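## Task

Scene 1: place the spice jar inside the storage bin that sits on the desk, fully within its walls and not overhanging the rim. The bin must hold nothing else and have nothing resting on it, must stay upright, and must remain almost entirely on the desk. The robot must release the jar and pull away, must not tip over or end up leaning, and the result only counts if it holds without the robot supporting anything.

## Robot and tools

Robot: a wheeled base (differential drive, no sideways motion) carrying a lifting column with a tilting head and two six-joint arms, each ending in a two-finger gripper. Shoulder height S = 0.90 m + column_m. Folded, the robot is 0.73 m long, 0.62 m wide, and its front sits 0.40 m ahead of the column. Something may occasionally nudge loose objects.

Frames: the base frame has its origin on the floor below the column, x forward, y to the robot's left, z up. left_hand and right_hand are reported in it: the point where the fingers meet (tips reach 8 mm further), with quat_wxyz mapping (0,0,1) onto the finger direction and the hand's y axis along the opening. Odometry is the base frame as it stood at scene start; it counts wheel turns only, so slipping looks like travel; heading runs -3.142 to 3.142, positive left.

execute_actions: argument actions is a list with zero or one action. An action may hold base, joints and speeds. base takes exactly one key and is an offset from where the base last measured itself: translate_m (metres, -3 to 3, positive forward) or rotate_rad (radians, -3.2 to 3.2, positive counter-clockwise seen from above). joints is a single dictionary covering both arms, column and head, keyed by name, each value an absolute target: column_m 0 to 0.8 m; head_tilt_rad -0.61 to 1.308 (positive looks down); left_joint1_rad..left_joint6_rad and right_joint1_rad..right_joint6_rad with ranges joint1 ±2.879, joint2 0 to 3.141, joint3 0 to 3.019, joint4 -1.692 to 1.57, joint5 ±1.57 (positive swings the hand to the robot's right), joint6 ±2.094 (positive rolls clockwise seen from behind); left_gripper_m and right_gripper_m are the fingertip gap, 0 (closed) to 0.093 m. Keys left out keep pushing toward earlier targets. speeds caps translate_m (0.05 to 0.8 m/s) or rotate_rad (0.1 to 1 rad/s) for that action only; a base move needing over 8.667 s is refused, and no action runs over 15 s. cameras picks images: cam_head_left, cam_head_right, cam_left_wrist, cam_right_wrist, nav_camera, or all (default); [] gives none. Unknown keys or out-of-range values reject the entire call. After a result reports a stop, later motion calls in the same reply are skipped.

wait: seconds 0 to 10; nothing new is commanded, returns state and images. zoom_image: camera name plus region [x0, y0, x1, y1] in pixels of that camera's latest full image, at most 504 by 504. read_manual: only licence texts. finished_scene: scene (1 or 2); final and irreversible, reports success.

Arm geometry: with left joint1 at -1.57 (right at 1.57) and joints 5, 6 at 0, the arm swings in a vertical plane 0.23 m beside the column. Let a = j2 - 0.35, b = 1.05 + j2 - j3, c = b - j4 (c = 1.57 means fingers straight down). Hand ahead = 0.12 + 0.39 sin a + 0.38 cos b + 0.25 cos c; height = S + 0.39 cos a - 0.38 sin b - 0.25 sin c. Example: j2, j3, j4 = 0.93, 0.78, 0.14 gives 0.60 m ahead, 0.25 m below S. The real hand usually ends lower and nearer the column by up to 5 cm (about 12 cm with heavy or far loads). Reach is about 1 m from the shoulder. Light objects (up to 0.3 kg) can be carried 0.6 m ahead anywhere from 0.14 m above S to 0.7 m below S with fingers down. Joint friction may ignore changes under about 0.03 rad (0.08 for joints 2, 3); approach contact in 0.05 rad steps counted from your last target.

Gripper: fingers 7 cm long; outer span is 1 cm over the reported gap at the tips, 5 cm at the base; the body is 10 by 7 cm, and the wrist camera sticks 11 cm out on one side. To grasp, command a gap smaller than the object; off_target is then expected. A reading that stays 0.002 m or more above target means something is held. Opening inside a bin can drag the bin up.

Results: base_status and joint_status give done, off_target, contact_stop, time_out, not_followed or limit_stop_at_motor_heat per motion. on_its_own lists uncommanded activity; "held at" is a target, not a position. joint_positions, hand poses, motor_effort (wheel motors only, percent, peak in brackets, biased readings), joint torques (biased), base_tilt (degrees forward/right), wheel_motors_off, turned_by_wheels versus turned_by_imu (a gap above about 4 % and 0.05 rad means collision or slip). "joint command not followed" means a safety check held the arm's targets; back the named joints off by 0.05 rad or more, or move the other arm away, or drive off an obstacle.

Column: descending stops with contact_stop when a hand load changes (touchdown); after that it will not go down until raised 0.2 m. A base stall ends in contact_stop; drive 0.05 m away before retrying or turning. Tables higher than 0.30 m and more than 0.26 m below S can hit the column. Pushing hard for about 3 s switches the wheel motors off for 2 s.

Avoid: arms colliding or pressing on each other (can end the run), prolonged pushing (motor heat: MOTOR HOT at 85 °C, arm drops at 100 °C with OVER-TEMPERATURE FAULT; ease pushes by resending current positions), dropping or knocking the jar, tin or bin, tipping the bin or putting other items in it, and finishing while still gripping. Release, lift clear and back away before finished_scene.

Each tool is called after ">>>" as name(argument=value, ...) on one line, values as JSON.

## Session

>>> execute_actions(actions=[])

Scene clock: 0.00 s.
Joint torques (N m, as the arm reports them, + toward a larger angle): no reading
base_odometry: x=+0.000 y=+0.000 heading=+0.000 (m, m, rad; odometry frame)
turned_by_wheels: +0.000 (rad since the last result)
turned_by_imu: +0.000 (rad since the last result)
base_tilt: forward=-0.2 right=+0.5 (deg)
base_status: not commanded
joint_positions: column_m=+0.557 head_tilt_rad=+0.865 left_joint1_rad=-1.572 left_joint2_rad=+0.866 left_joint3_rad=+0.392 left_joint4_rad=-0.968 left_joint5_rad=-0.019 left_joint6_rad=-0.049 left_gripper_m=+0.095 right_joint1_rad=+1.558 right_joint2_rad=+0.904 right_joint3_rad=+0.400 right_joint4_rad=-0.905 right_joint5_rad=-0.023 right_joint6_rad=-0.055 right_gripper_m=+0.095
joint_status: not commanded
wheel_motors_off: 0
motor_effort: left_wheel=+3 right_wheel=+0 (%)
left_hand: x=+0.1388 y=+0.2275 z=+1.2624 quat_wxyz=(+0.443, +0.017, -0.896, -0.019) (m; base frame)
right_hand: x=+0.1446 y=-0.2243 z=+1.2482 quat_wxyz=(+0.428, +0.014, -0.903, -0.019) (m; base frame)
pictures: cam_head_left, cam_head_right, cam_left_wrist, cam_right_wrist, nav_camera
Images, in order (width x height): cam_head_left 672x504, cam_head_right 672x504, cam_left_wrist 504x504, cam_right_wrist 504x504, nav_camera 672x504.

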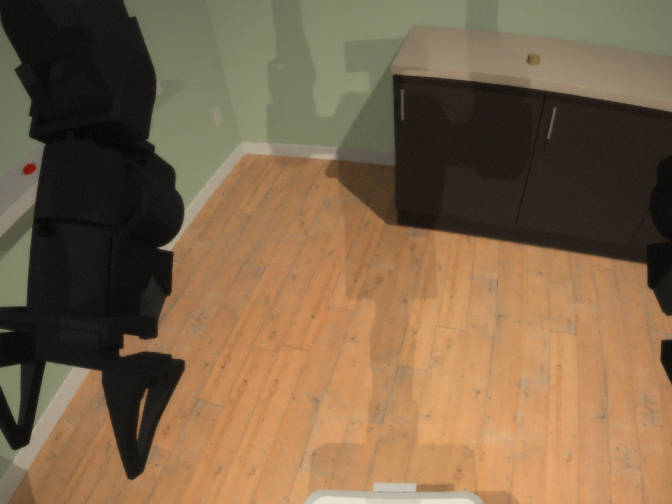

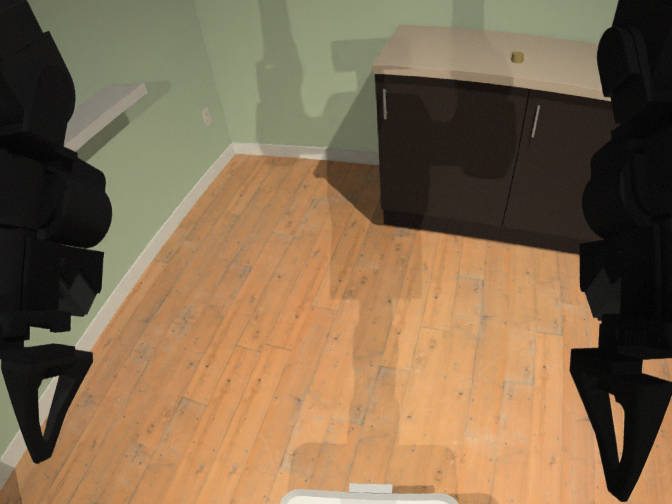

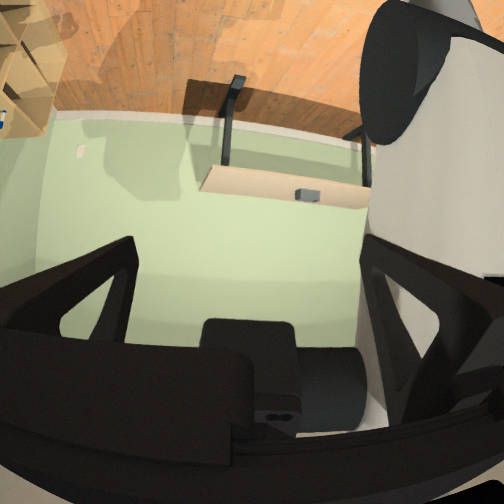

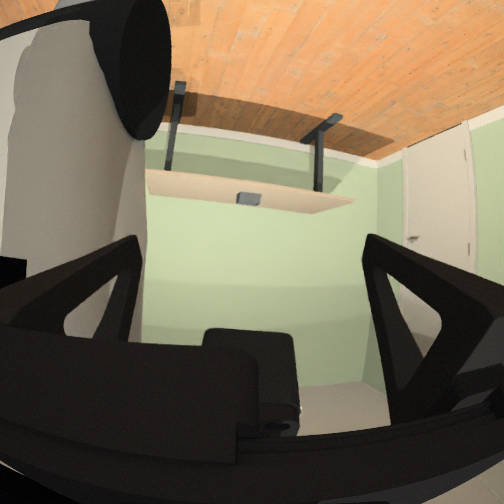

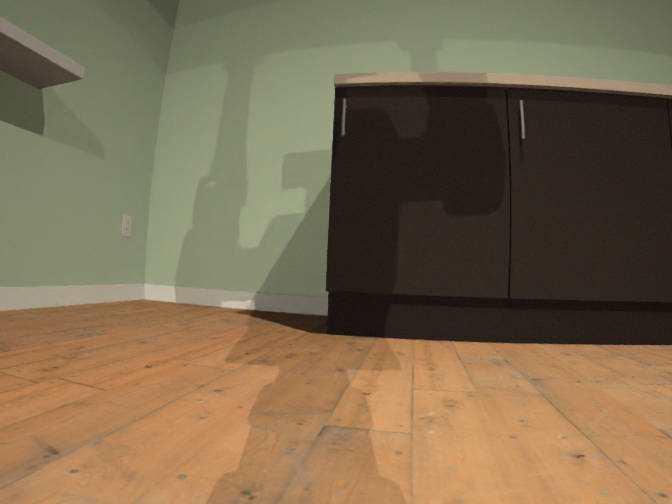

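>>> zoom_image(camera="cam_head_left", region=[440, 20, 640, 120])

>>> execute_actions(actions=[{"base":{"rotate_rad":3.1},"joints":{"head_tilt_rad":0.5}}], cameras=["cam_head_left","nav_camera"])

Region (440, 20, 640, 120) of cam_head_left's 672x504 image, scaled by 2.520, with more detail than that image has.

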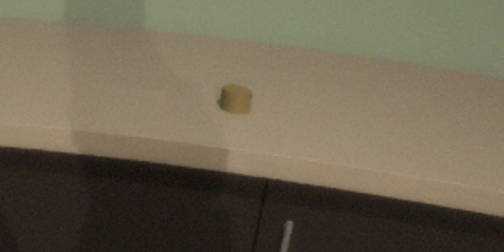

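Scene clock: 8.50 s.
Joint torques (N m, as the arm reports them, + toward a larger angle): left_arm=[-0.16 -7.73 -0.69 -1.2  -0.06 -0.06] | right_arm=[-0.08 -7.03 -1.31 -1.01 -0.14  0.21]
base_odometry: x=+0.000 y=+0.000 heading=+3.099 (m, m, rad; odometry frame)
turned_by_wheels: +3.099 (rad since the last result)
turned_by_imu: +3.060 (rad since the last result)
base_tilt: forward=-0.2 right=+0.5 (deg)
base_status: done
joint_positions: column_m=+0.557 head_tilt_rad=+0.518 left_joint1_rad=-1.572 left_joint2_rad=+0.866 left_joint3_rad=+0.392 left_joint4_rad=-0.968 left_joint5_rad=-0.019 left_joint6_rad=-0.049 left_gripper_m=+0.095 right_joint1_rad=+1.558 right_joint2_rad=+0.904 right_joint3_rad=+0.400 right_joint4_rad=-0.905 right_joint5_rad=-0.023 right_joint6_rad=-0.055 right_gripper_m=+0.095
joint_status: all done
wheel_motors_off: 0
motor_effort: left_wheel=-8(51) right_wheel=+9(39) (%)
left_hand: x=+0.1388 y=+0.2275 z=+1.2624 quat_wxyz=(+0.443, +0.017, -0.896, -0.019) (m; base frame)
right_hand: x=+0.1446 y=-0.2243 z=+1.2482 quat_wxyz=(+0.428, +0.014, -0.903, -0.019) (m; base frame)
pictures: cam_head_left, nav_camera
camera_calibration (this result's frames):
cam_head_left: T_world_to_cam=[[0.112505, -0.992312, -0.0515703, 0.0975834], [-0.428109, -0.0015713, -0.903726, 1.40936], [0.896697, 0.123752, -0.424994, 0.535726], [0, 0, 0, 1]] pos_world=[0.111998, 0.0327507, 1.50639]
Images, in order (width x height): cam_head_left 672x504, nav_camera 672x504.

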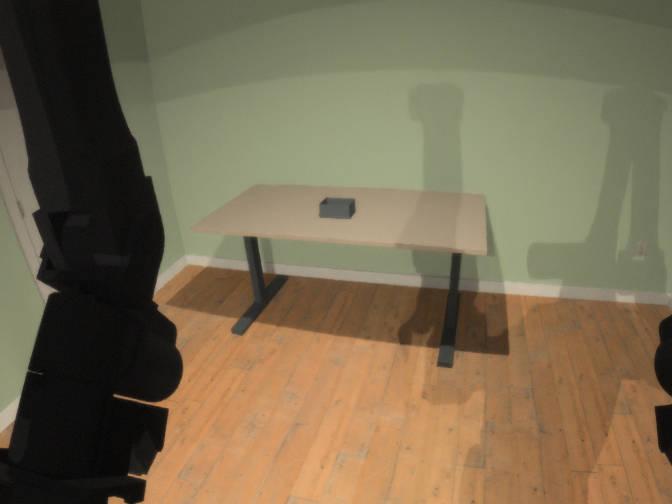

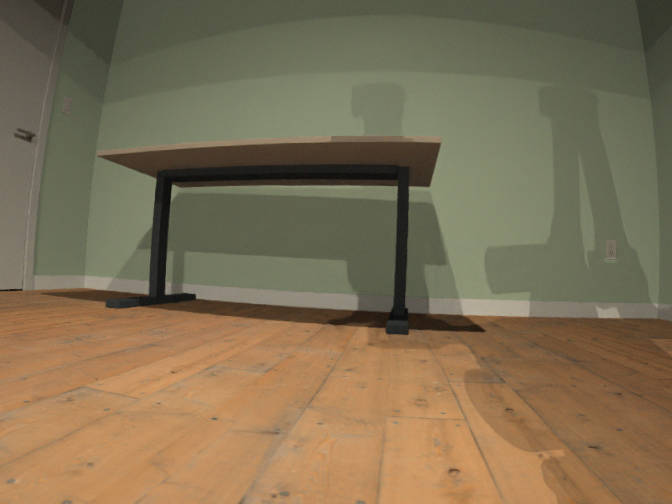

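>>> execute_actions(actions=[{"base":{"rotate_rad":1.5}}], cameras=["cam_head_left","cam_head_right"])

>>> execute_actions(actions=[{"base":{"rotate_rad":3.1}}], cameras=["cam_head_left","cam_head_right"])

Scene clock: 18.07 s.
Joint torques (N m, as the arm reports them, + toward a larger angle): left_arm=[-0.03 -7.67 -0.57 -1.23 -0.07 -0.04] | right_arm=[-0.1  -7.09 -1.31 -1.02 -0.14  0.2 ]
base_odometry: x=+0.000 y=+0.000 heading=-1.686 (m, m, rad; odometry frame)
turned_by_wheels: +1.498 (rad since the last result)
turned_by_imu: +1.480 (rad since the last result)
base_tilt: forward=-0.1 right=+0.6 (deg)
base_status: done
joint_positions: column_m=+0.557 head_tilt_rad=+0.518 left_joint1_rad=-1.572 left_joint2_rad=+0.866 left_joint3_rad=+0.392 left_joint4_rad=-0.968 left_joint5_rad=-0.019 left_joint6_rad=-0.049 left_gripper_m=+0.095 right_joint1_rad=+1.558 right_joint2_rad=+0.904 right_joint3_rad=+0.400 right_joint4_rad=-0.905 right_joint5_rad=-0.023 right_joint6_rad=-0.055 right_gripper_m=+0.095
joint_status: not commanded
wheel_motors_off: 0
motor_effort: left_wheel=-7(33) right_wheel=+8(33) (%)
left_hand: x=+0.1388 y=+0.2275 z=+1.2624 quat_wxyz=(+0.443, +0.017, -0.896, -0.019) (m; base frame)
right_hand: x=+0.1446 y=-0.2243 z=+1.2482 quat_wxyz=(+0.428, +0.014, -0.903, -0.019) (m; base frame)
pictures: cam_head_left, cam_head_right
camera_calibration (this result's frames):
cam_head_left: T_world_to_cam=[[0.112506, -0.992312, -0.0515692, 0.0975818], [-0.428101, -0.0015713, -0.90373, 1.40937], [0.896701, 0.123752, -0.424986, 0.535713], [0, 0, 0, 1]] pos_world=[0.111998, 0.0327507, 1.50639]
cam_head_right: T_world_to_cam=[[0.106353, -0.99299, -0.0515752, 0.0262012], [-0.441264, -0.000651839, -0.897377, 1.40559], [0.891053, 0.118197, -0.43824, 0.553904], [0, 0, 0, 1]] pos_world=[0.123894, -0.0385358, 1.50544]
Images, in order (width x height): cam_head_left 672x504, cam_head_right 672x504.

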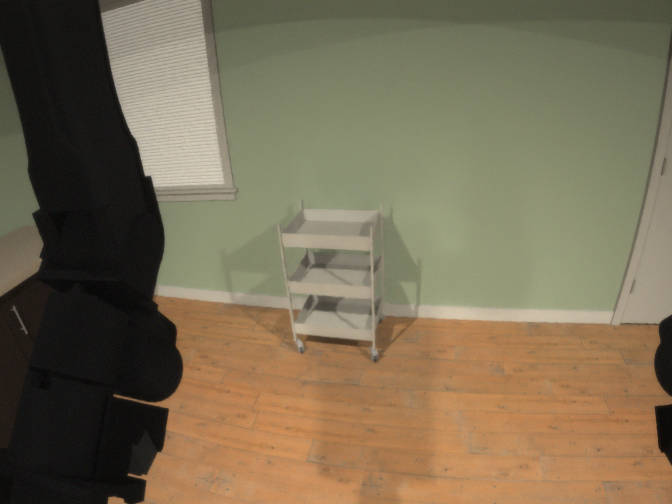

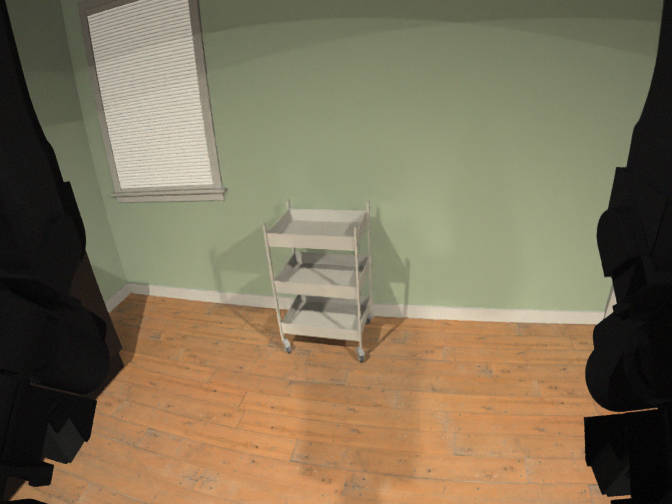

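Scene clock: 22.83 s.
Joint torques (N m, as the arm reports them, + toward a larger angle): left_arm=[-0.38 -7.76 -0.59 -1.22 -0.06 -0.07] | right_arm=[-0.11 -7.02 -1.31 -1.02 -0.14  0.2 ]
base_odometry: x=+0.000 y=+0.000 heading=+1.412 (m, m, rad; odometry frame)
turned_by_wheels: +3.098 (rad since the last result)
turned_by_imu: +3.061 (rad since the last result)
base_tilt: forward=-0.1 right=+0.5 (deg)
base_status: done
joint_positions: column_m=+0.557 head_tilt_rad=+0.518 left_joint1_rad=-1.572 left_joint2_rad=+0.866 left_joint3_rad=+0.392 left_joint4_rad=-0.968 left_joint5_rad=-0.019 left_joint6_rad=-0.049 left_gripper_m=+0.095 right_joint1_rad=+1.558 right_joint2_rad=+0.904 right_joint3_rad=+0.400 right_joint4_rad=-0.905 right_joint5_rad=-0.023 right_joint6_rad=-0.055 right_gripper_m=+0.095
joint_status: not commanded
wheel_motors_off: 0
motor_effort: left_wheel=-8(34) right_wheel=+7(32) (%)
left_hand: x=+0.1388 y=+0.2275 z=+1.2624 quat_wxyz=(+0.443, +0.017, -0.896, -0.019) (m; base frame)
right_hand: x=+0.1446 y=-0.2243 z=+1.2482 quat_wxyz=(+0.428, +0.014, -0.903, -0.019) (m; base frame)
pictures: cam_head_left, cam_head_right
camera_calibration (this result's frames):
cam_head_left: T_world_to_cam=[[0.112506, -0.992312, -0.0515688, 0.0975811], [-0.428097, -0.0015713, -0.903731, 1.40937], [0.896702, 0.123752, -0.424983, 0.535707], [0, 0, 0, 1]] pos_world=[0.111999, 0.0327507, 1.50639]
cam_head_right: T_world_to_cam=[[0.106353, -0.99299, -0.0515747, 0.0262005], [-0.441261, -0.000651839, -0.897379, 1.4056], [0.891054, 0.118197, -0.438237, 0.553898], [0, 0, 0, 1]] pos_world=[0.123894, -0.0385358, 1.50544]
Images, in order (width x height): cam_head_left 672x504, cam_head_right 672x504.

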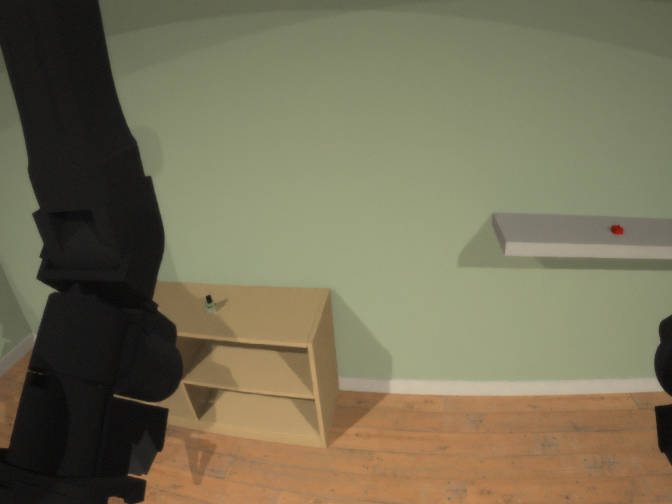

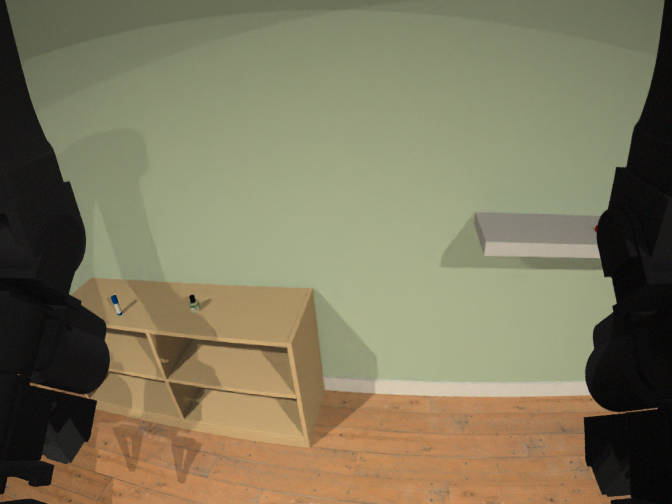

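>>> zoom_image(camera="cam_head_right", region=[80, 270, 240, 350])

Region (80, 270, 240, 350) of cam_head_right's 672x504 image, scaled by 3.150, with more detail than that image has.

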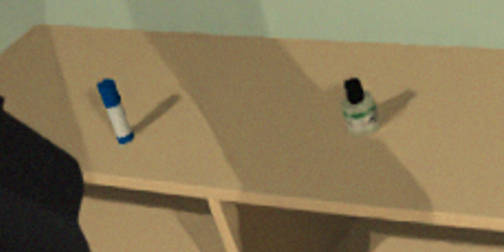

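>>> execute_actions(actions=[{"base":{"rotate_rad":0.33},"joints":{"head_tilt_rad":0.8}}], cameras=[])

>>> execute_actions(actions=[{"base":{"translate_m":0.5}}], cameras=["cam_head_left","cam_head_right"])

>>> zoom_image(camera="cam_head_right", region=[100, 100, 400, 300])

Scene clock: 34.93 s.
Joint torques (N m, as the arm reports them, + toward a larger angle): left_arm=[ 0.35 -7.82 -0.66 -1.13 -0.09 -0.05] | right_arm=[-0.07 -7.07 -1.34 -1.04 -0.14  0.2 ]
base_odometry: x=+0.000 y=+0.000 heading=+1.740 (m, m, rad; odometry frame)
turned_by_wheels: +0.328 (rad since the last result)
turned_by_imu: +0.324 (rad since the last result)
base_tilt: forward=-0.2 right=+0.6 (deg)
base_status: done
joint_positions: column_m=+0.557 head_tilt_rad=+0.802 left_joint1_rad=-1.572 left_joint2_rad=+0.866 left_joint3_rad=+0.392 left_joint4_rad=-0.968 left_joint5_rad=-0.019 left_joint6_rad=-0.049 left_gripper_m=+0.095 right_joint1_rad=+1.558 right_joint2_rad=+0.904 right_joint3_rad=+0.400 right_joint4_rad=-0.905 right_joint5_rad=-0.023 right_joint6_rad=-0.055 right_gripper_m=+0.095
joint_status: all done
wheel_motors_off: 0
motor_effort: left_wheel=-7(32) right_wheel=+8(33) (%)
left_hand: x=+0.1388 y=+0.2275 z=+1.2624 quat_wxyz=(+0.443, +0.017, -0.896, -0.019) (m; base frame)
right_hand: x=+0.1446 y=-0.2243 z=+1.2482 quat_wxyz=(+0.428, +0.014, -0.903, -0.019) (m; base frame)
pictures: none
No camera images: the call's "cameras" was empty. Leave "cameras" out to get every camera's image.

Scene clock: 37.60 s.
Joint torques (N m, as the arm reports them, + toward a larger angle): left_arm=[ 0.12 -7.8  -0.72 -1.17 -0.09 -0.05] | right_arm=[-0.1  -7.08 -1.45 -1.02 -0.14  0.2 ]
base_odometry: x=-0.084 y=+0.493 heading=+1.740 (m, m, rad; odometry frame)
turned_by_wheels: +0.000 (rad since the last result)
turned_by_imu: -0.001 (rad since the last result)
base_tilt: forward=-0.2 right=+0.5 (deg)
base_status: done
joint_positions: column_m=+0.557 head_tilt_rad=+0.802 left_joint1_rad=-1.572 left_joint2_rad=+0.866 left_joint3_rad=+0.395 left_joint4_rad=-0.968 left_joint5_rad=-0.019 left_joint6_rad=-0.049 left_gripper_m=+0.095 right_joint1_rad=+1.558 right_joint2_rad=+0.905 right_joint3_rad=+0.401 right_joint4_rad=-0.905 right_joint5_rad=-0.023 right_joint6_rad=-0.055 right_gripper_m=+0.095
joint_status: not commanded
wheel_motors_off: 0
motor_effort: left_wheel=+1(56) right_wheel=+0(64) (%)
left_hand: x=+0.1400 y=+0.2275 z=+1.2620 quat_wxyz=(+0.442, +0.017, -0.897, -0.019) (m; base frame)
right_hand: x=+0.1454 y=-0.2243 z=+1.2479 quat_wxyz=(+0.428, +0.014, -0.904, -0.019) (m; base frame)
pictures: cam_head_left, cam_head_right
camera_calibration (this result's frames):
cam_head_left: T_world_to_cam=[[0.0935337, -0.992312, -0.0810457, 0.144009], [-0.664322, -0.0015713, -0.747445, 1.18005], [0.741572, 0.123752, -0.659361, 0.905077], [0, 0, 0, 1]] pos_world=[0.0992859, 0.0327507, 1.49047]
cam_head_right: T_world_to_cam=[[0.0876256, -0.99299, -0.0793261, 0.0699534], [-0.675176, -0.000651839, -0.737656, 1.17086], [0.732434, 0.118197, -0.6705, 0.920179], [0, 0, 0, 1]] pos_world=[0.110439, -0.0385358, 1.48622]
Images, in order (width x height): cam_head_left 672x504, cam_head_right 672x504.

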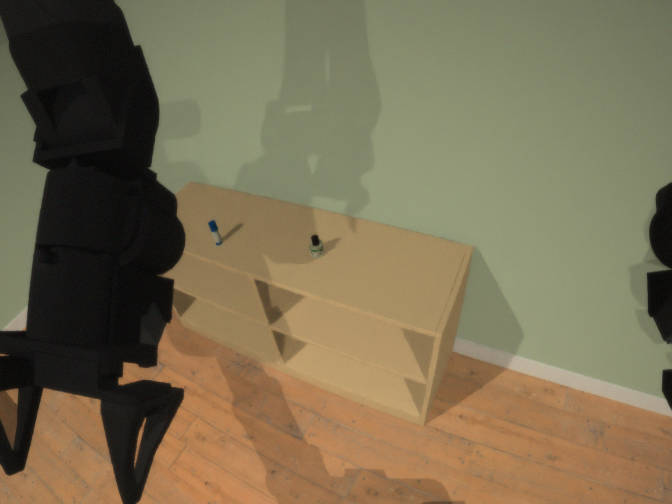

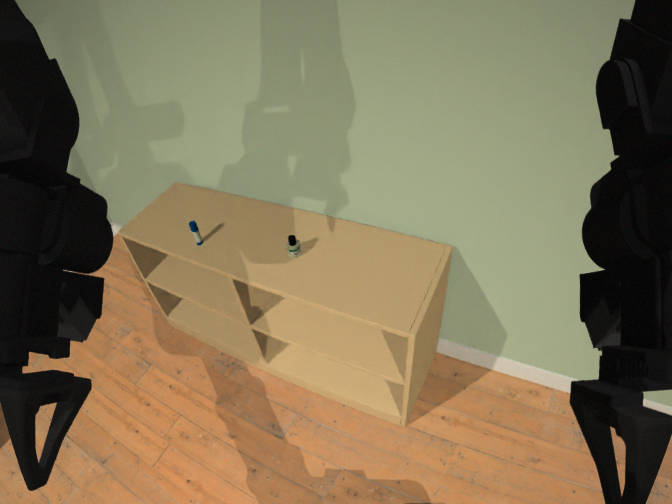

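Region (100, 100, 400, 300) of cam_head_right's 672x504 image, scaled by 1.680, with more detail than that image has.

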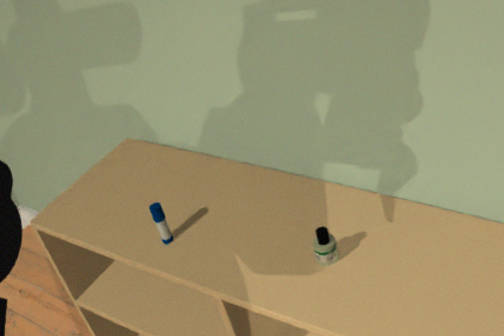

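>>> execute_actions(actions=[{"base":{"translate_m":0.4},"joints":{"head_tilt_rad":1.0}}], cameras=["cam_head_left","cam_head_right"])

>>> zoom_image(camera="cam_head_right", region=[100, 150, 340, 330])

Scene clock: 45.60 s.
Joint torques (N m, as the arm reports them, + toward a larger angle): left_arm=[-0.03 -7.79 -0.76 -1.14 -0.1  -0.04] | right_arm=[-0.07 -7.01 -1.35 -0.97 -0.14  0.21]
base_odometry: x=-0.152 y=+0.887 heading=+1.740 (m, m, rad; odometry frame)
turned_by_wheels: +0.000 (rad since the last result)
turned_by_imu: -0.002 (rad since the last result)
base_tilt: forward=-0.2 right=+0.5 (deg)
base_status: done
joint_positions: column_m=+0.557 head_tilt_rad=+1.000 left_joint1_rad=-1.572 left_joint2_rad=+0.866 left_joint3_rad=+0.395 left_joint4_rad=-0.968 left_joint5_rad=-0.019 left_joint6_rad=-0.049 left_gripper_m=+0.095 right_joint1_rad=+1.558 right_joint2_rad=+0.905 right_joint3_rad=+0.402 right_joint4_rad=-0.905 right_joint5_rad=-0.023 right_joint6_rad=-0.055 right_gripper_m=+0.095
joint_status: all done
wheel_motors_off: 0
motor_effort: left_wheel=+0(34) right_wheel=+1(35) (%)
left_hand: x=+0.1403 y=+0.2275 z=+1.2619 quat_wxyz=(+0.442, +0.017, -0.897, -0.019) (m; base frame)
right_hand: x=+0.1456 y=-0.2243 z=+1.2478 quat_wxyz=(+0.428, +0.014, -0.904, -0.019) (m; base frame)
pictures: cam_head_left, cam_head_right
camera_calibration (this result's frames):
cam_head_left: T_world_to_cam=[[0.0757701, -0.992312, -0.0978563, 0.170833], [-0.798333, -0.0015713, -0.602215, 0.962684], [0.597431, 0.123752, -0.792314, 1.11741], [0, 0, 0, 1]] pos_world=[0.0880212, 0.0327507, 1.4818]
cam_head_right: T_world_to_cam=[[0.0703155, -0.99299, -0.0950085, 0.0950146], [-0.80705, -0.000651839, -0.590482, 0.950387], [0.586281, 0.118197, -0.801439, 1.12951], [0, 0, 0, 1]] pos_world=[0.0981211, -0.0385358, 1.47544]
Images, in order (width x height): cam_head_left 672x504, cam_head_right 672x504.

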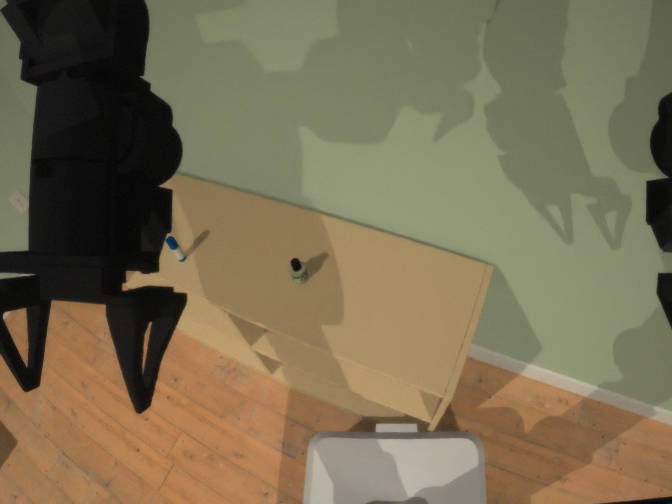

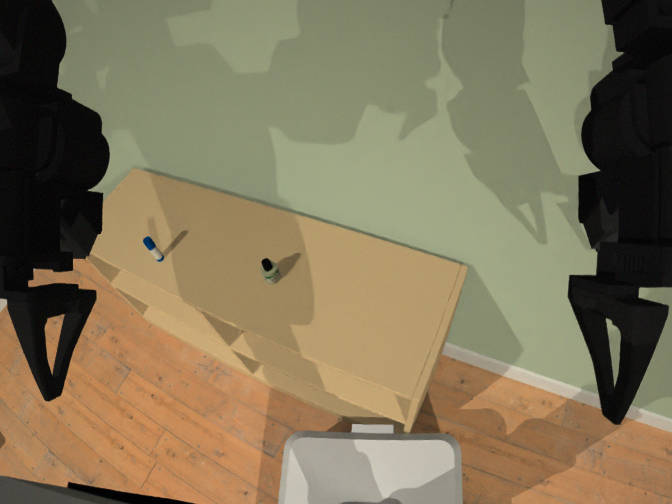

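Region (100, 150, 340, 330) of cam_head_right's 672x504 image, scaled by 2.100, with more detail than that image has; it fills the top 378 rows of this view, and the rest is white.

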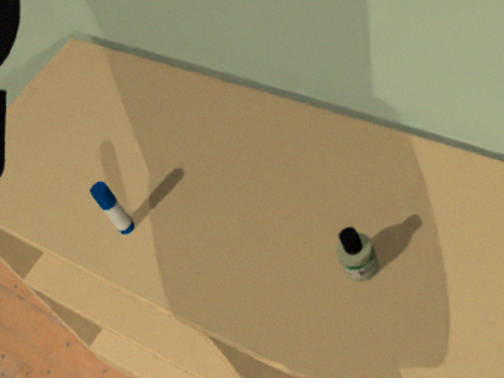

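>>> execute_actions(actions=[{"joints":{"left_joint1_rad":-1.57,"left_joint2_rad":1.45,"left_joint3_rad":1.43,"left_joint4_rad":-0.5,"left_joint5_rad":0,"left_joint6_rad":0}}], cameras=[])

>>> execute_actions(actions=[{"joints":{"column_m":0.33}}], cameras=["cam_head_left","cam_left_wrist"])

Scene clock: 59.20 s.
Joint torques (N m, as the arm reports them, + toward a larger angle): left_arm=[ -0.27 -18.91   4.45   1.06   0.01   0.  ] | right_arm=[-0.11 -7.09 -1.44 -1.03 -0.14  0.2 ]
base_odometry: x=-0.152 y=+0.887 heading=+1.740 (m, m, rad; odometry frame)
turned_by_wheels: +0.000 (rad since the last result)
turned_by_imu: +0.000 (rad since the last result)
base_tilt: forward=-0.2 right=+0.4 (deg)
base_status: not commanded
joint_positions: column_m=+0.557 head_tilt_rad=+1.000 left_joint1_rad=-1.572 left_joint2_rad=+1.450 left_joint3_rad=+1.423 left_joint4_rad=-0.506 left_joint5_rad=-0.003 left_joint6_rad=-0.005 left_gripper_m=+0.095 right_joint1_rad=+1.558 right_joint2_rad=+0.905 right_joint3_rad=+0.402 right_joint4_rad=-0.905 right_joint5_rad=-0.023 right_joint6_rad=-0.055 right_gripper_m=+0.095
joint_status: all done
wheel_motors_off: 0
motor_effort: left_wheel=+0(0) right_wheel=+1(2) (%)
left_hand: x=+0.6471 y=+0.2242 z=+1.0504 quat_wxyz=(+0.005, +0.002, -1.000, -0.001) (m; base frame)
right_hand: x=+0.1456 y=-0.2243 z=+1.2478 quat_wxyz=(+0.428, +0.014, -0.904, -0.019) (m; base frame)
pictures: none
No camera images: the call's "cameras" was empty. Leave "cameras" out to get every camera's image.

Scene clock: 62.70 s.
Joint torques (N m, as the arm reports them, + toward a larger angle): left_arm=[ -0.26 -19.23   4.38   1.     0.02   0.  ] | right_arm=[-0.1  -7.08 -1.48 -1.02 -0.14  0.2 ]
base_odometry: x=-0.152 y=+0.887 heading=+1.740 (m, m, rad; odometry frame)
turned_by_wheels: +0.000 (rad since the last result)
turned_by_imu: +0.000 (rad since the last result)
base_tilt: forward=-0.3 right=+0.6 (deg)
base_status: not commanded
joint_positions: column_m=+0.330 head_tilt_rad=+1.000 left_joint1_rad=-1.572 left_joint2_rad=+1.450 left_joint3_rad=+1.423 left_joint4_rad=-0.506 left_joint5_rad=-0.003 left_joint6_rad=-0.005 left_gripper_m=+0.095 right_joint1_rad=+1.558 right_joint2_rad=+0.905 right_joint3_rad=+0.402 right_joint4_rad=-0.905 right_joint5_rad=-0.023 right_joint6_rad=-0.055 right_gripper_m=+0.095
joint_status: all done
wheel_motors_off: 0
motor_effort: left_wheel=-1(0) right_wheel=+0(1) (%)
left_hand: x=+0.6471 y=+0.2242 z=+0.8235 quat_wxyz=(+0.005, +0.002, -1.000, -0.001) (m; base frame)
right_hand: x=+0.1456 y=-0.2243 z=+1.0210 quat_wxyz=(+0.428, +0.014, -0.904, -0.019) (m; base frame)
pictures: cam_head_left, cam_left_wrist
camera_calibration (this result's frames):
cam_head_left: T_world_to_cam=[[0.0757701, -0.992312, -0.0978563, 0.148638], [-0.798333, -0.0015713, -0.602215, 0.826092], [0.597431, 0.123752, -0.792314, 0.937703], [0, 0, 0, 1]] pos_world=[0.0880212, 0.0327507, 1.25499]
cam_left_wrist: T_world_to_cam=[[-0.00586285, -0.999972, 0.00460421, 0.221403], [-0.802972, 0.00745188, 0.595971, 0.0320601], [-0.595988, -0.000202969, -0.802993, 1.16882], [0, 0, 0, 1]] pos_world=[0.723646, 0.221396, 0.91843]
Images, in order (width x height): cam_head_left 672x504, cam_left_wrist 504x504.

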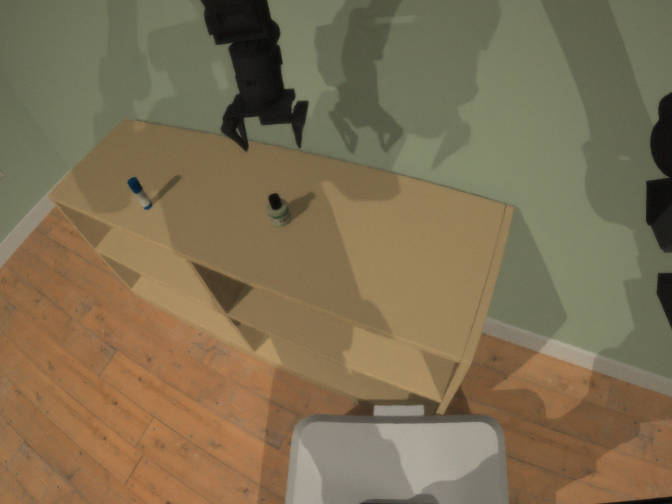

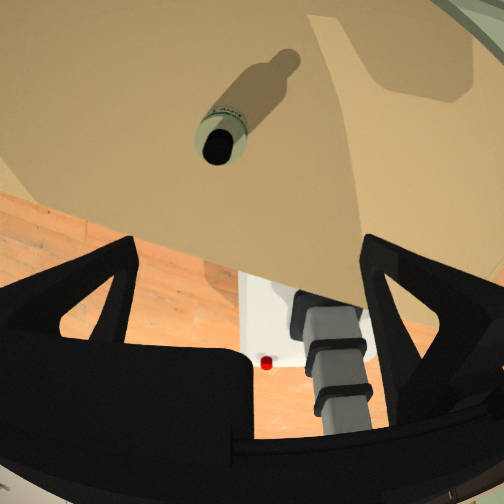

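>>> execute_actions(actions=[{"base":{"rotate_rad":0.038},"joints":{"column_m":0.23}}], cameras=["cam_head_left","cam_left_wrist"])

Scene clock: 69.73 s.
Joint torques (N m, as the arm reports them, + toward a larger angle): left_arm=[ -0.16 -18.89   4.25   1.16  -0.03  -0.02] | right_arm=[-0.08 -7.05 -1.28 -1.01 -0.14  0.21]
base_odometry: x=-0.151 y=+0.885 heading=+1.768 (m, m, rad; odometry frame)
turned_by_wheels: +0.028 (rad since the last result)
turned_by_imu: +0.027 (rad since the last result)
base_tilt: forward=-0.3 right=+0.5 (deg)
base_status: rotate_rad contact_stop (by the wheels' count: +0.028 of +0.038)
joint_positions: column_m=+0.230 head_tilt_rad=+1.000 left_joint1_rad=-1.570 left_joint2_rad=+1.450 left_joint3_rad=+1.424 left_joint4_rad=-0.505 left_joint5_rad=-0.001 left_joint6_rad=-0.005 left_gripper_m=+0.095 right_joint1_rad=+1.558 right_joint2_rad=+0.904 right_joint3_rad=+0.400 right_joint4_rad=-0.905 right_joint5_rad=-0.023 right_joint6_rad=-0.055 right_gripper_m=+0.095
joint_status: all done
wheel_motors_off: 0
motor_effort: left_wheel=+1(56) right_wheel=+1(100) (%)
left_hand: x=+0.6474 y=+0.2251 z=+0.7236 quat_wxyz=(+0.004, +0.003, -1.000, -0.001) (m; base frame)
right_hand: x=+0.1446 y=-0.2243 z=+0.9214 quat_wxyz=(+0.428, +0.014, -0.903, -0.019) (m; base frame)
pictures: cam_head_left, cam_left_wrist
camera_calibration (this result's frames):
cam_head_left: T_world_to_cam=[[0.0757562, -0.992312, -0.097867, 0.138865], [-0.798418, -0.0015713, -0.602102, 0.765731], [0.597319, 0.123752, -0.792399, 0.858571], [0, 0, 0, 1]] pos_world=[0.0880126, 0.0327507, 1.15497]
cam_left_wrist: T_world_to_cam=[[-0.00489887, -0.999978, 0.00447427, 0.22229], [-0.803433, 0.00659986, 0.595359, 0.0928037], [-0.595375, -0.000678188, -0.803447, 1.0888], [0, 0, 0, 1]] pos_world=[0.723892, 0.222411, 0.818544]
Images, in order (width x height): cam_head_left 672x504, cam_left_wrist 504x504.

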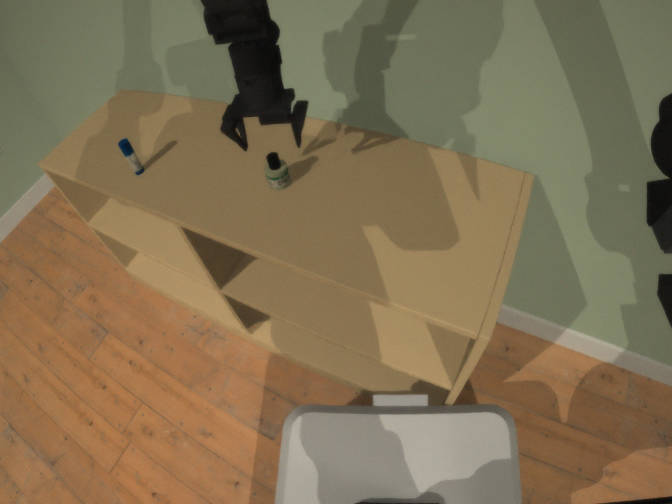

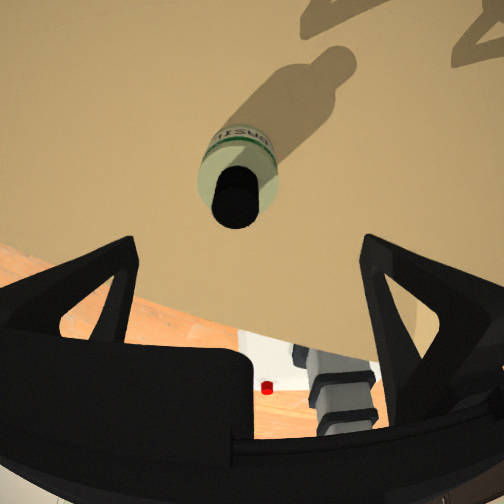

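>>> execute_actions(actions=[{"joints":{"column_m":0.17}}], cameras=["cam_head_left","cam_left_wrist"])

Scene clock: 76.53 s.
Joint torques (N m, as the arm reports them, + toward a larger angle): left_arm=[ -0.13 -18.91   4.45   1.06  -0.01  -0.01] | right_arm=[-0.09 -7.1  -1.27 -1.   -0.14  0.21]
base_odometry: x=-0.151 y=+0.885 heading=+1.768 (m, m, rad; odometry frame)
turned_by_wheels: +0.000 (rad since the last result)
turned_by_imu: +0.000 (rad since the last result)
base_tilt: forward=-0.2 right=+0.5 (deg)
base_status: not commanded
joint_positions: column_m=+0.170 head_tilt_rad=+1.000 left_joint1_rad=-1.570 left_joint2_rad=+1.450 left_joint3_rad=+1.424 left_joint4_rad=-0.505 left_joint5_rad=-0.001 left_joint6_rad=-0.005 left_gripper_m=+0.095 right_joint1_rad=+1.558 right_joint2_rad=+0.904 right_joint3_rad=+0.400 right_joint4_rad=-0.905 right_joint5_rad=-0.023 right_joint6_rad=-0.055 right_gripper_m=+0.095
joint_status: all done
wheel_motors_off: 0
motor_effort: left_wheel=+1(2) right_wheel=+2(2) (%)
left_hand: x=+0.6474 y=+0.2251 z=+0.6636 quat_wxyz=(+0.004, +0.003, -1.000, -0.001) (m; base frame)
right_hand: x=+0.1446 y=-0.2243 z=+0.8614 quat_wxyz=(+0.428, +0.014, -0.903, -0.019) (m; base frame)
pictures: cam_head_left, cam_left_wrist
camera_calibration (this result's frames):
cam_head_left: T_world_to_cam=[[0.0757562, -0.992312, -0.0978671, 0.132995], [-0.798418, -0.0015713, -0.602102, 0.729619], [0.597319, 0.123752, -0.792399, 0.811045], [0, 0, 0, 1]] pos_world=[0.0880126, 0.0327507, 1.09499]
cam_left_wrist: T_world_to_cam=[[-0.00489887, -0.999978, 0.00447427, 0.222559], [-0.803433, 0.00659986, 0.595359, 0.128512], [-0.595375, -0.000678188, -0.803447, 1.04061], [0, 0, 0, 1]] pos_world=[0.723892, 0.222411, 0.758566]
Images, in order (width x height): cam_head_left 672x504, cam_left_wrist 504x504.

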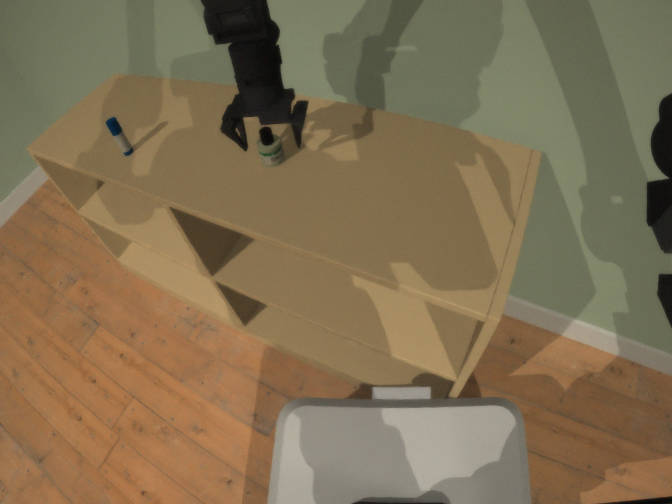

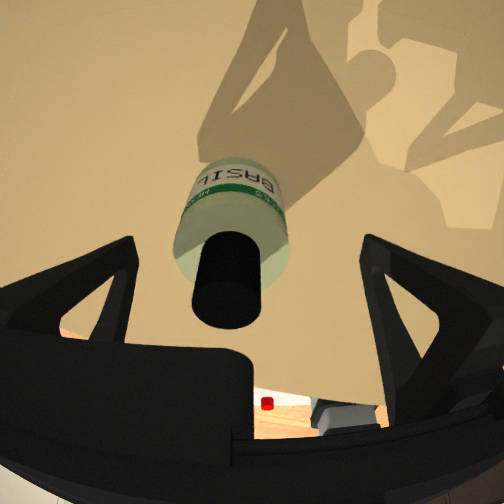

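>>> execute_actions(actions=[{"joints":{"column_m":0.13}}], cameras=["cam_head_left","cam_left_wrist"])

>>> execute_actions(actions=[{"joints":{"left_gripper_m":0.02}}], cameras=["cam_left_wrist"])

Scene clock: 81.83 s.
Joint torques (N m, as the arm reports them, + toward a larger angle): left_arm=[ -0.14 -17.76   4.59   0.97  -0.16  -0.04] | right_arm=[-0.09 -7.06 -1.34 -1.05 -0.14  0.2 ]
base_odometry: x=-0.151 y=+0.885 heading=+1.768 (m, m, rad; odometry frame)
turned_by_wheels: +0.000 (rad since the last result)
turned_by_imu: +0.000 (rad since the last result)
base_tilt: forward=-0.1 right=+0.4 (deg)
base_status: not commanded
joint_positions: column_m=+0.130 head_tilt_rad=+1.000 left_joint1_rad=-1.570 left_joint2_rad=+1.437 left_joint3_rad=+1.424 left_joint4_rad=-0.505 left_joint5_rad=+0.003 left_joint6_rad=-0.001 left_gripper_m=+0.095 right_joint1_rad=+1.558 right_joint2_rad=+0.904 right_joint3_rad=+0.400 right_joint4_rad=-0.905 right_joint5_rad=-0.023 right_joint6_rad=-0.055 right_gripper_m=+0.095
joint_status: all done
wheel_motors_off: 0
motor_effort: left_wheel=+2(4) right_wheel=+3(4) (%)
left_hand: x=+0.6528 y=+0.2247 z=+0.6306 quat_wxyz=(-0.002, +0.001, -1.000, +0.001) (m; base frame)
right_hand: x=+0.1446 y=-0.2243 z=+0.8214 quat_wxyz=(+0.428, +0.014, -0.903, -0.019) (m; base frame)
pictures: cam_head_left, cam_left_wrist
camera_calibration (this result's frames):
cam_head_left: T_world_to_cam=[[0.075755, -0.992312, -0.097868, 0.12908], [-0.798425, -0.0015713, -0.602092, 0.705517], [0.597309, 0.123752, -0.792406, 0.779349], [0, 0, 0, 1]] pos_world=[0.0880118, 0.0327507, 1.05498]
cam_left_wrist: T_world_to_cam=[[-0.00899034, -0.999926, 0.00824985, 0.22253], [-0.811273, 0.0121169, 0.584542, 0.163202], [-0.584598, -0.00143766, -0.811322, 1.01543], [0, 0, 0, 1]] pos_world=[0.728018, 0.221996, 0.726603]
Images, in order (width x height): cam_head_left 672x504, cam_left_wrist 504x504.

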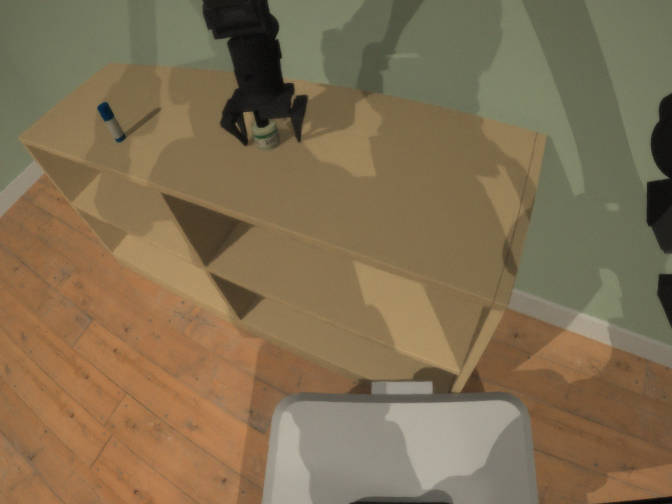

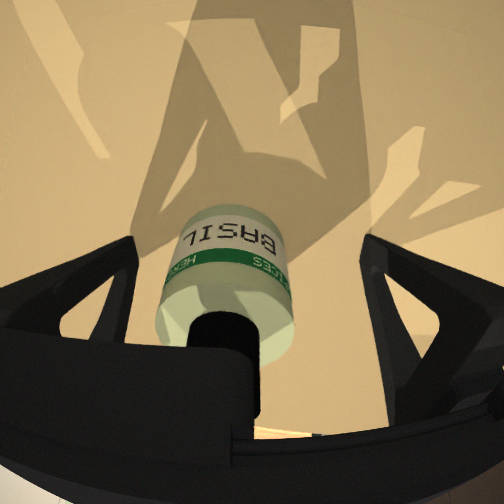

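Scene clock: 82.50 s.
Joint torques (N m, as the arm reports them, + toward a larger angle): left_arm=[ -0.08 -17.88   4.58   1.05  -0.13  -0.02] | right_arm=[-0.13 -7.09 -1.28 -1.03 -0.14  0.21]
base_odometry: x=-0.151 y=+0.885 heading=+1.768 (m, m, rad; odometry frame)
turned_by_wheels: +0.000 (rad since the last result)
turned_by_imu: +0.000 (rad since the last result)
base_tilt: forward=-0.1 right=+0.5 (deg)
base_status: not commanded
joint_positions: column_m=+0.130 head_tilt_rad=+1.000 left_joint1_rad=-1.570 left_joint2_rad=+1.437 left_joint3_rad=+1.424 left_joint4_rad=-0.505 left_joint5_rad=+0.002 left_joint6_rad=-0.001 left_gripper_m=+0.042 right_joint1_rad=+1.558 right_joint2_rad=+0.904 right_joint3_rad=+0.400 right_joint4_rad=-0.905 right_joint5_rad=-0.023 right_joint6_rad=-0.055 right_gripper_m=+0.095
joint_status: left_gripper_m off_target (ended at +0.042, target +0.020)
wheel_motors_off: 0
motor_effort: left_wheel=+1(1) right_wheel=+2(3) (%)
left_hand: x=+0.6528 y=+0.2245 z=+0.6306 quat_wxyz=(-0.002, +0.001, -1.000, +0.001) (m; base frame)
right_hand: x=+0.1446 y=-0.2243 z=+0.8214 quat_wxyz=(+0.428, +0.014, -0.903, -0.019) (m; base frame)
pictures: cam_left_wrist
camera_calibration (this result's frames):
cam_left_wrist: T_world_to_cam=[[-0.00917734, -0.999927, 0.00781731, 0.222814], [-0.811271, 0.0120158, 0.584547, 0.163221], [-0.584598, -0.000977371, -0.811322, 1.01532], [0, 0, 0, 1]] pos_world=[0.728017, 0.221829, 0.726602]
Images, in order (width x height): cam_left_wrist 504x504.

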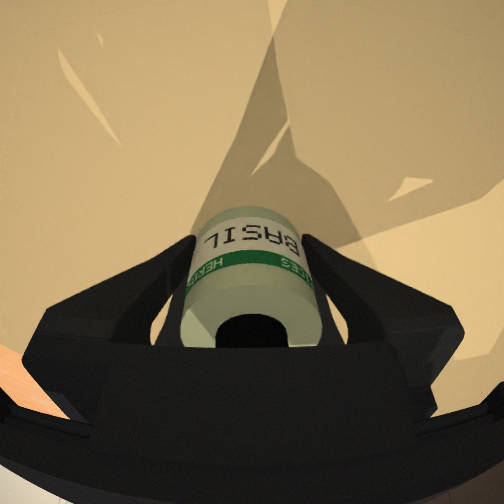

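>>> execute_actions(actions=[{"joints":{"column_m":0.47}}], cameras=[])

>>> execute_actions(actions=[{"base":{"translate_m":-0.5}}], cameras=[])

>>> execute_actions(actions=[{"base":{"rotate_rad":1.62},"joints":{"head_tilt_rad":0.6}}], cameras=[])

>>> execute_actions(actions=[{"base":{"translate_m":1.0}}], cameras=["cam_head_left","cam_head_right"])

Scene clock: 96.23 s.
Joint torques (N m, as the arm reports them, + toward a larger angle): left_arm=[ -0.1  -18.26   4.56   1.09  -0.14  -0.04] | right_arm=[-0.08 -7.07 -1.33 -1.02 -0.14  0.2 ]
base_odometry: x=-0.151 y=+0.885 heading=+1.768 (m, m, rad; odometry frame)
turned_by_wheels: +0.000 (rad since the last result)
turned_by_imu: +0.000 (rad since the last result)
base_tilt: forward=-0.2 right=+0.5 (deg)
base_status: not commanded
joint_positions: column_m=+0.470 head_tilt_rad=+1.000 left_joint1_rad=-1.570 left_joint2_rad=+1.440 left_joint3_rad=+1.424 left_joint4_rad=-0.505 left_joint5_rad=+0.002 left_joint6_rad=-0.001 left_gripper_m=+0.042 right_joint1_rad=+1.558 right_joint2_rad=+0.904 right_joint3_rad=+0.400 right_joint4_rad=-0.905 right_joint5_rad=-0.023 right_joint6_rad=-0.055 right_gripper_m=+0.095
joint_status: all done
wheel_motors_off: 0
motor_effort: left_wheel=+0(2) right_wheel=+2(4) (%)
left_hand: x=+0.6516 y=+0.2245 z=+0.9689 quat_wxyz=(-0.001, +0.001, -1.000, +0.001) (m; base frame)
right_hand: x=+0.1446 y=-0.2243 z=+1.1612 quat_wxyz=(+0.428, +0.014, -0.903, -0.019) (m; base frame)
pictures: none
No camera images: the call's "cameras" was empty. Leave "cameras" out to get every camera's image.

Scene clock: 98.77 s.
Joint torques (N m, as the arm reports them, + toward a larger angle): left_arm=[ -0.09 -18.24   4.48   0.99  -0.13  -0.04] | right_arm=[-0.08 -6.96 -1.07 -1.05 -0.14  0.2 ]
base_odometry: x=-0.054 y=+0.395 heading=+1.768 (m, m, rad; odometry frame)
turned_by_wheels: +0.001 (rad since the last result)
turned_by_imu: +0.002 (rad since the last result)
base_tilt: forward=-0.2 right=+0.6 (deg)
base_status: done
joint_positions: column_m=+0.470 head_tilt_rad=+1.001 left_joint1_rad=-1.570 left_joint2_rad=+1.441 left_joint3_rad=+1.422 left_joint4_rad=-0.505 left_joint5_rad=+0.002 left_joint6_rad=-0.001 left_gripper_m=+0.042 right_joint1_rad=+1.558 right_joint2_rad=+0.904 right_joint3_rad=+0.396 right_joint4_rad=-0.905 right_joint5_rad=-0.023 right_joint6_rad=-0.055 right_gripper_m=+0.095
joint_status: not commanded
wheel_motors_off: 0
motor_effort: left_wheel=+2(72) right_wheel=-1(49) (%)
left_hand: x=+0.6505 y=+0.2245 z=+0.9681 quat_wxyz=(+0.000, +0.001, -1.000, +0.001) (m; base frame)
right_hand: x=+0.1427 y=-0.2242 z=+1.1619 quat_wxyz=(+0.430, +0.014, -0.903, -0.019) (m; base frame)
pictures: none
No camera images: the call's "cameras" was empty. Leave "cameras" out to get every camera's image.

Scene clock: 101.97 s.
Joint torques (N m, as the arm reports them, + toward a larger angle): left_arm=[ -0.25 -18.15   4.53   1.06  -0.12  -0.04] | right_arm=[-0.12 -6.94 -1.07 -1.03 -0.14  0.2 ]
base_odometry: x=-0.054 y=+0.395 heading=-2.896 (m, m, rad; odometry frame)
turned_by_wheels: +1.619 (rad since the last result)
turned_by_imu: +1.596 (rad since the last result)
base_tilt: forward=-0.2 right=+0.6 (deg)
base_status: done
joint_positions: column_m=+0.470 head_tilt_rad=+0.617 left_joint1_rad=-1.568 left_joint2_rad=+1.441 left_joint3_rad=+1.422 left_joint4_rad=-0.505 left_joint5_rad=+0.001 left_joint6_rad=-0.001 left_gripper_m=+0.042 right_joint1_rad=+1.558 right_joint2_rad=+0.904 right_joint3_rad=+0.396 right_joint4_rad=-0.905 right_joint5_rad=-0.023 right_joint6_rad=-0.055 right_gripper_m=+0.095
joint_status: all done
wheel_motors_off: 0
motor_effort: left_wheel=-8(57) right_wheel=+8(62) (%)
left_hand: x=+0.6505 y=+0.2259 z=+0.9681 quat_wxyz=(+0.000, +0.001, -1.000, +0.000) (m; base frame)
right_hand: x=+0.1427 y=-0.2242 z=+1.1619 quat_wxyz=(+0.430, +0.014, -0.903, -0.019) (m; base frame)
pictures: none
No camera images: the call's "cameras" was empty. Leave "cameras" out to get every camera's image.

Scene clock: 105.43 s.
Joint torques (N m, as the arm reports them, + toward a larger angle): left_arm=[ -0.14 -18.96   4.57   1.01  -0.13  -0.04] | right_arm=[-0.13 -6.93 -1.29 -1.01 -0.14  0.21]
base_odometry: x=-1.024 y=+0.152 heading=-2.896 (m, m, rad; odometry frame)
turned_by_wheels: +0.000 (rad since the last result)
turned_by_imu: -0.002 (rad since the last result)
base_tilt: forward=-0.2 right=+0.6 (deg)
base_status: done
joint_positions: column_m=+0.470 head_tilt_rad=+0.617 left_joint1_rad=-1.568 left_joint2_rad=+1.441 left_joint3_rad=+1.422 left_joint4_rad=-0.505 left_joint5_rad=+0.001 left_joint6_rad=-0.001 left_gripper_m=+0.042 right_joint1_rad=+1.558 right_joint2_rad=+0.904 right_joint3_rad=+0.399 right_joint4_rad=-0.905 right_joint5_rad=-0.023 right_joint6_rad=-0.055 right_gripper_m=+0.095
joint_status: not commanded
wheel_motors_off: 0
motor_effort: left_wheel=+1(57) right_wheel=+0(63) (%)
left_hand: x=+0.6505 y=+0.2259 z=+0.9681 quat_wxyz=(+0.000, +0.001, -1.000, +0.000) (m; base frame)
right_hand: x=+0.1445 y=-0.2243 z=+1.1613 quat_wxyz=(+0.428, +0.014, -0.903, -0.019) (m; base frame)
pictures: cam_head_left, cam_head_right
camera_calibration (this result's frames):
cam_head_left: T_world_to_cam=[[0.106881, -0.992312, -0.0623978, 0.109144], [-0.515016, -0.0015713, -0.857179, 1.26736], [0.850491, 0.123752, -0.511224, 0.626623], [0, 0, 0, 1]] pos_world=[0.108106, 0.0327507, 1.41351]
cam_head_right: T_world_to_cam=[[0.100757, -0.99299, -0.0617977, 0.0368793], [-0.52749, -0.000651839, -0.849561, 1.26226], [0.843565, 0.118197, -0.523858, 0.642822], [0, 0, 0, 1]] pos_world=[0.11985, -0.0385358, 1.41139]
Images, in order (width x height): cam_head_left 672x504, cam_head_right 672x504.

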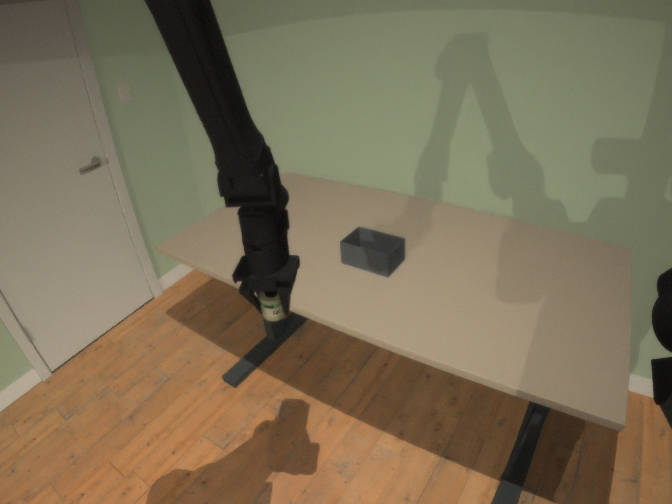

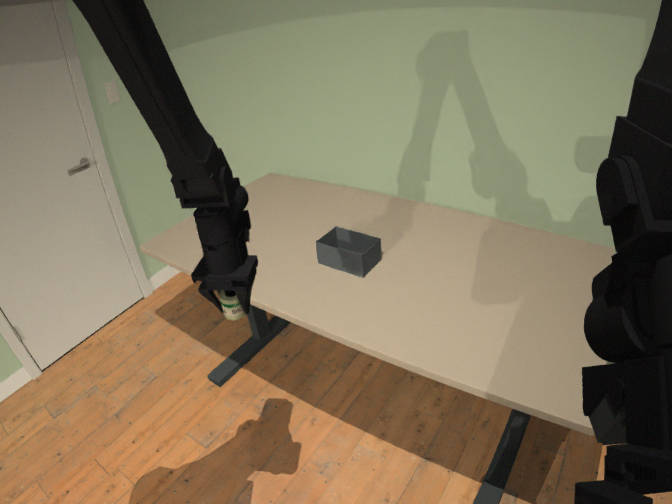

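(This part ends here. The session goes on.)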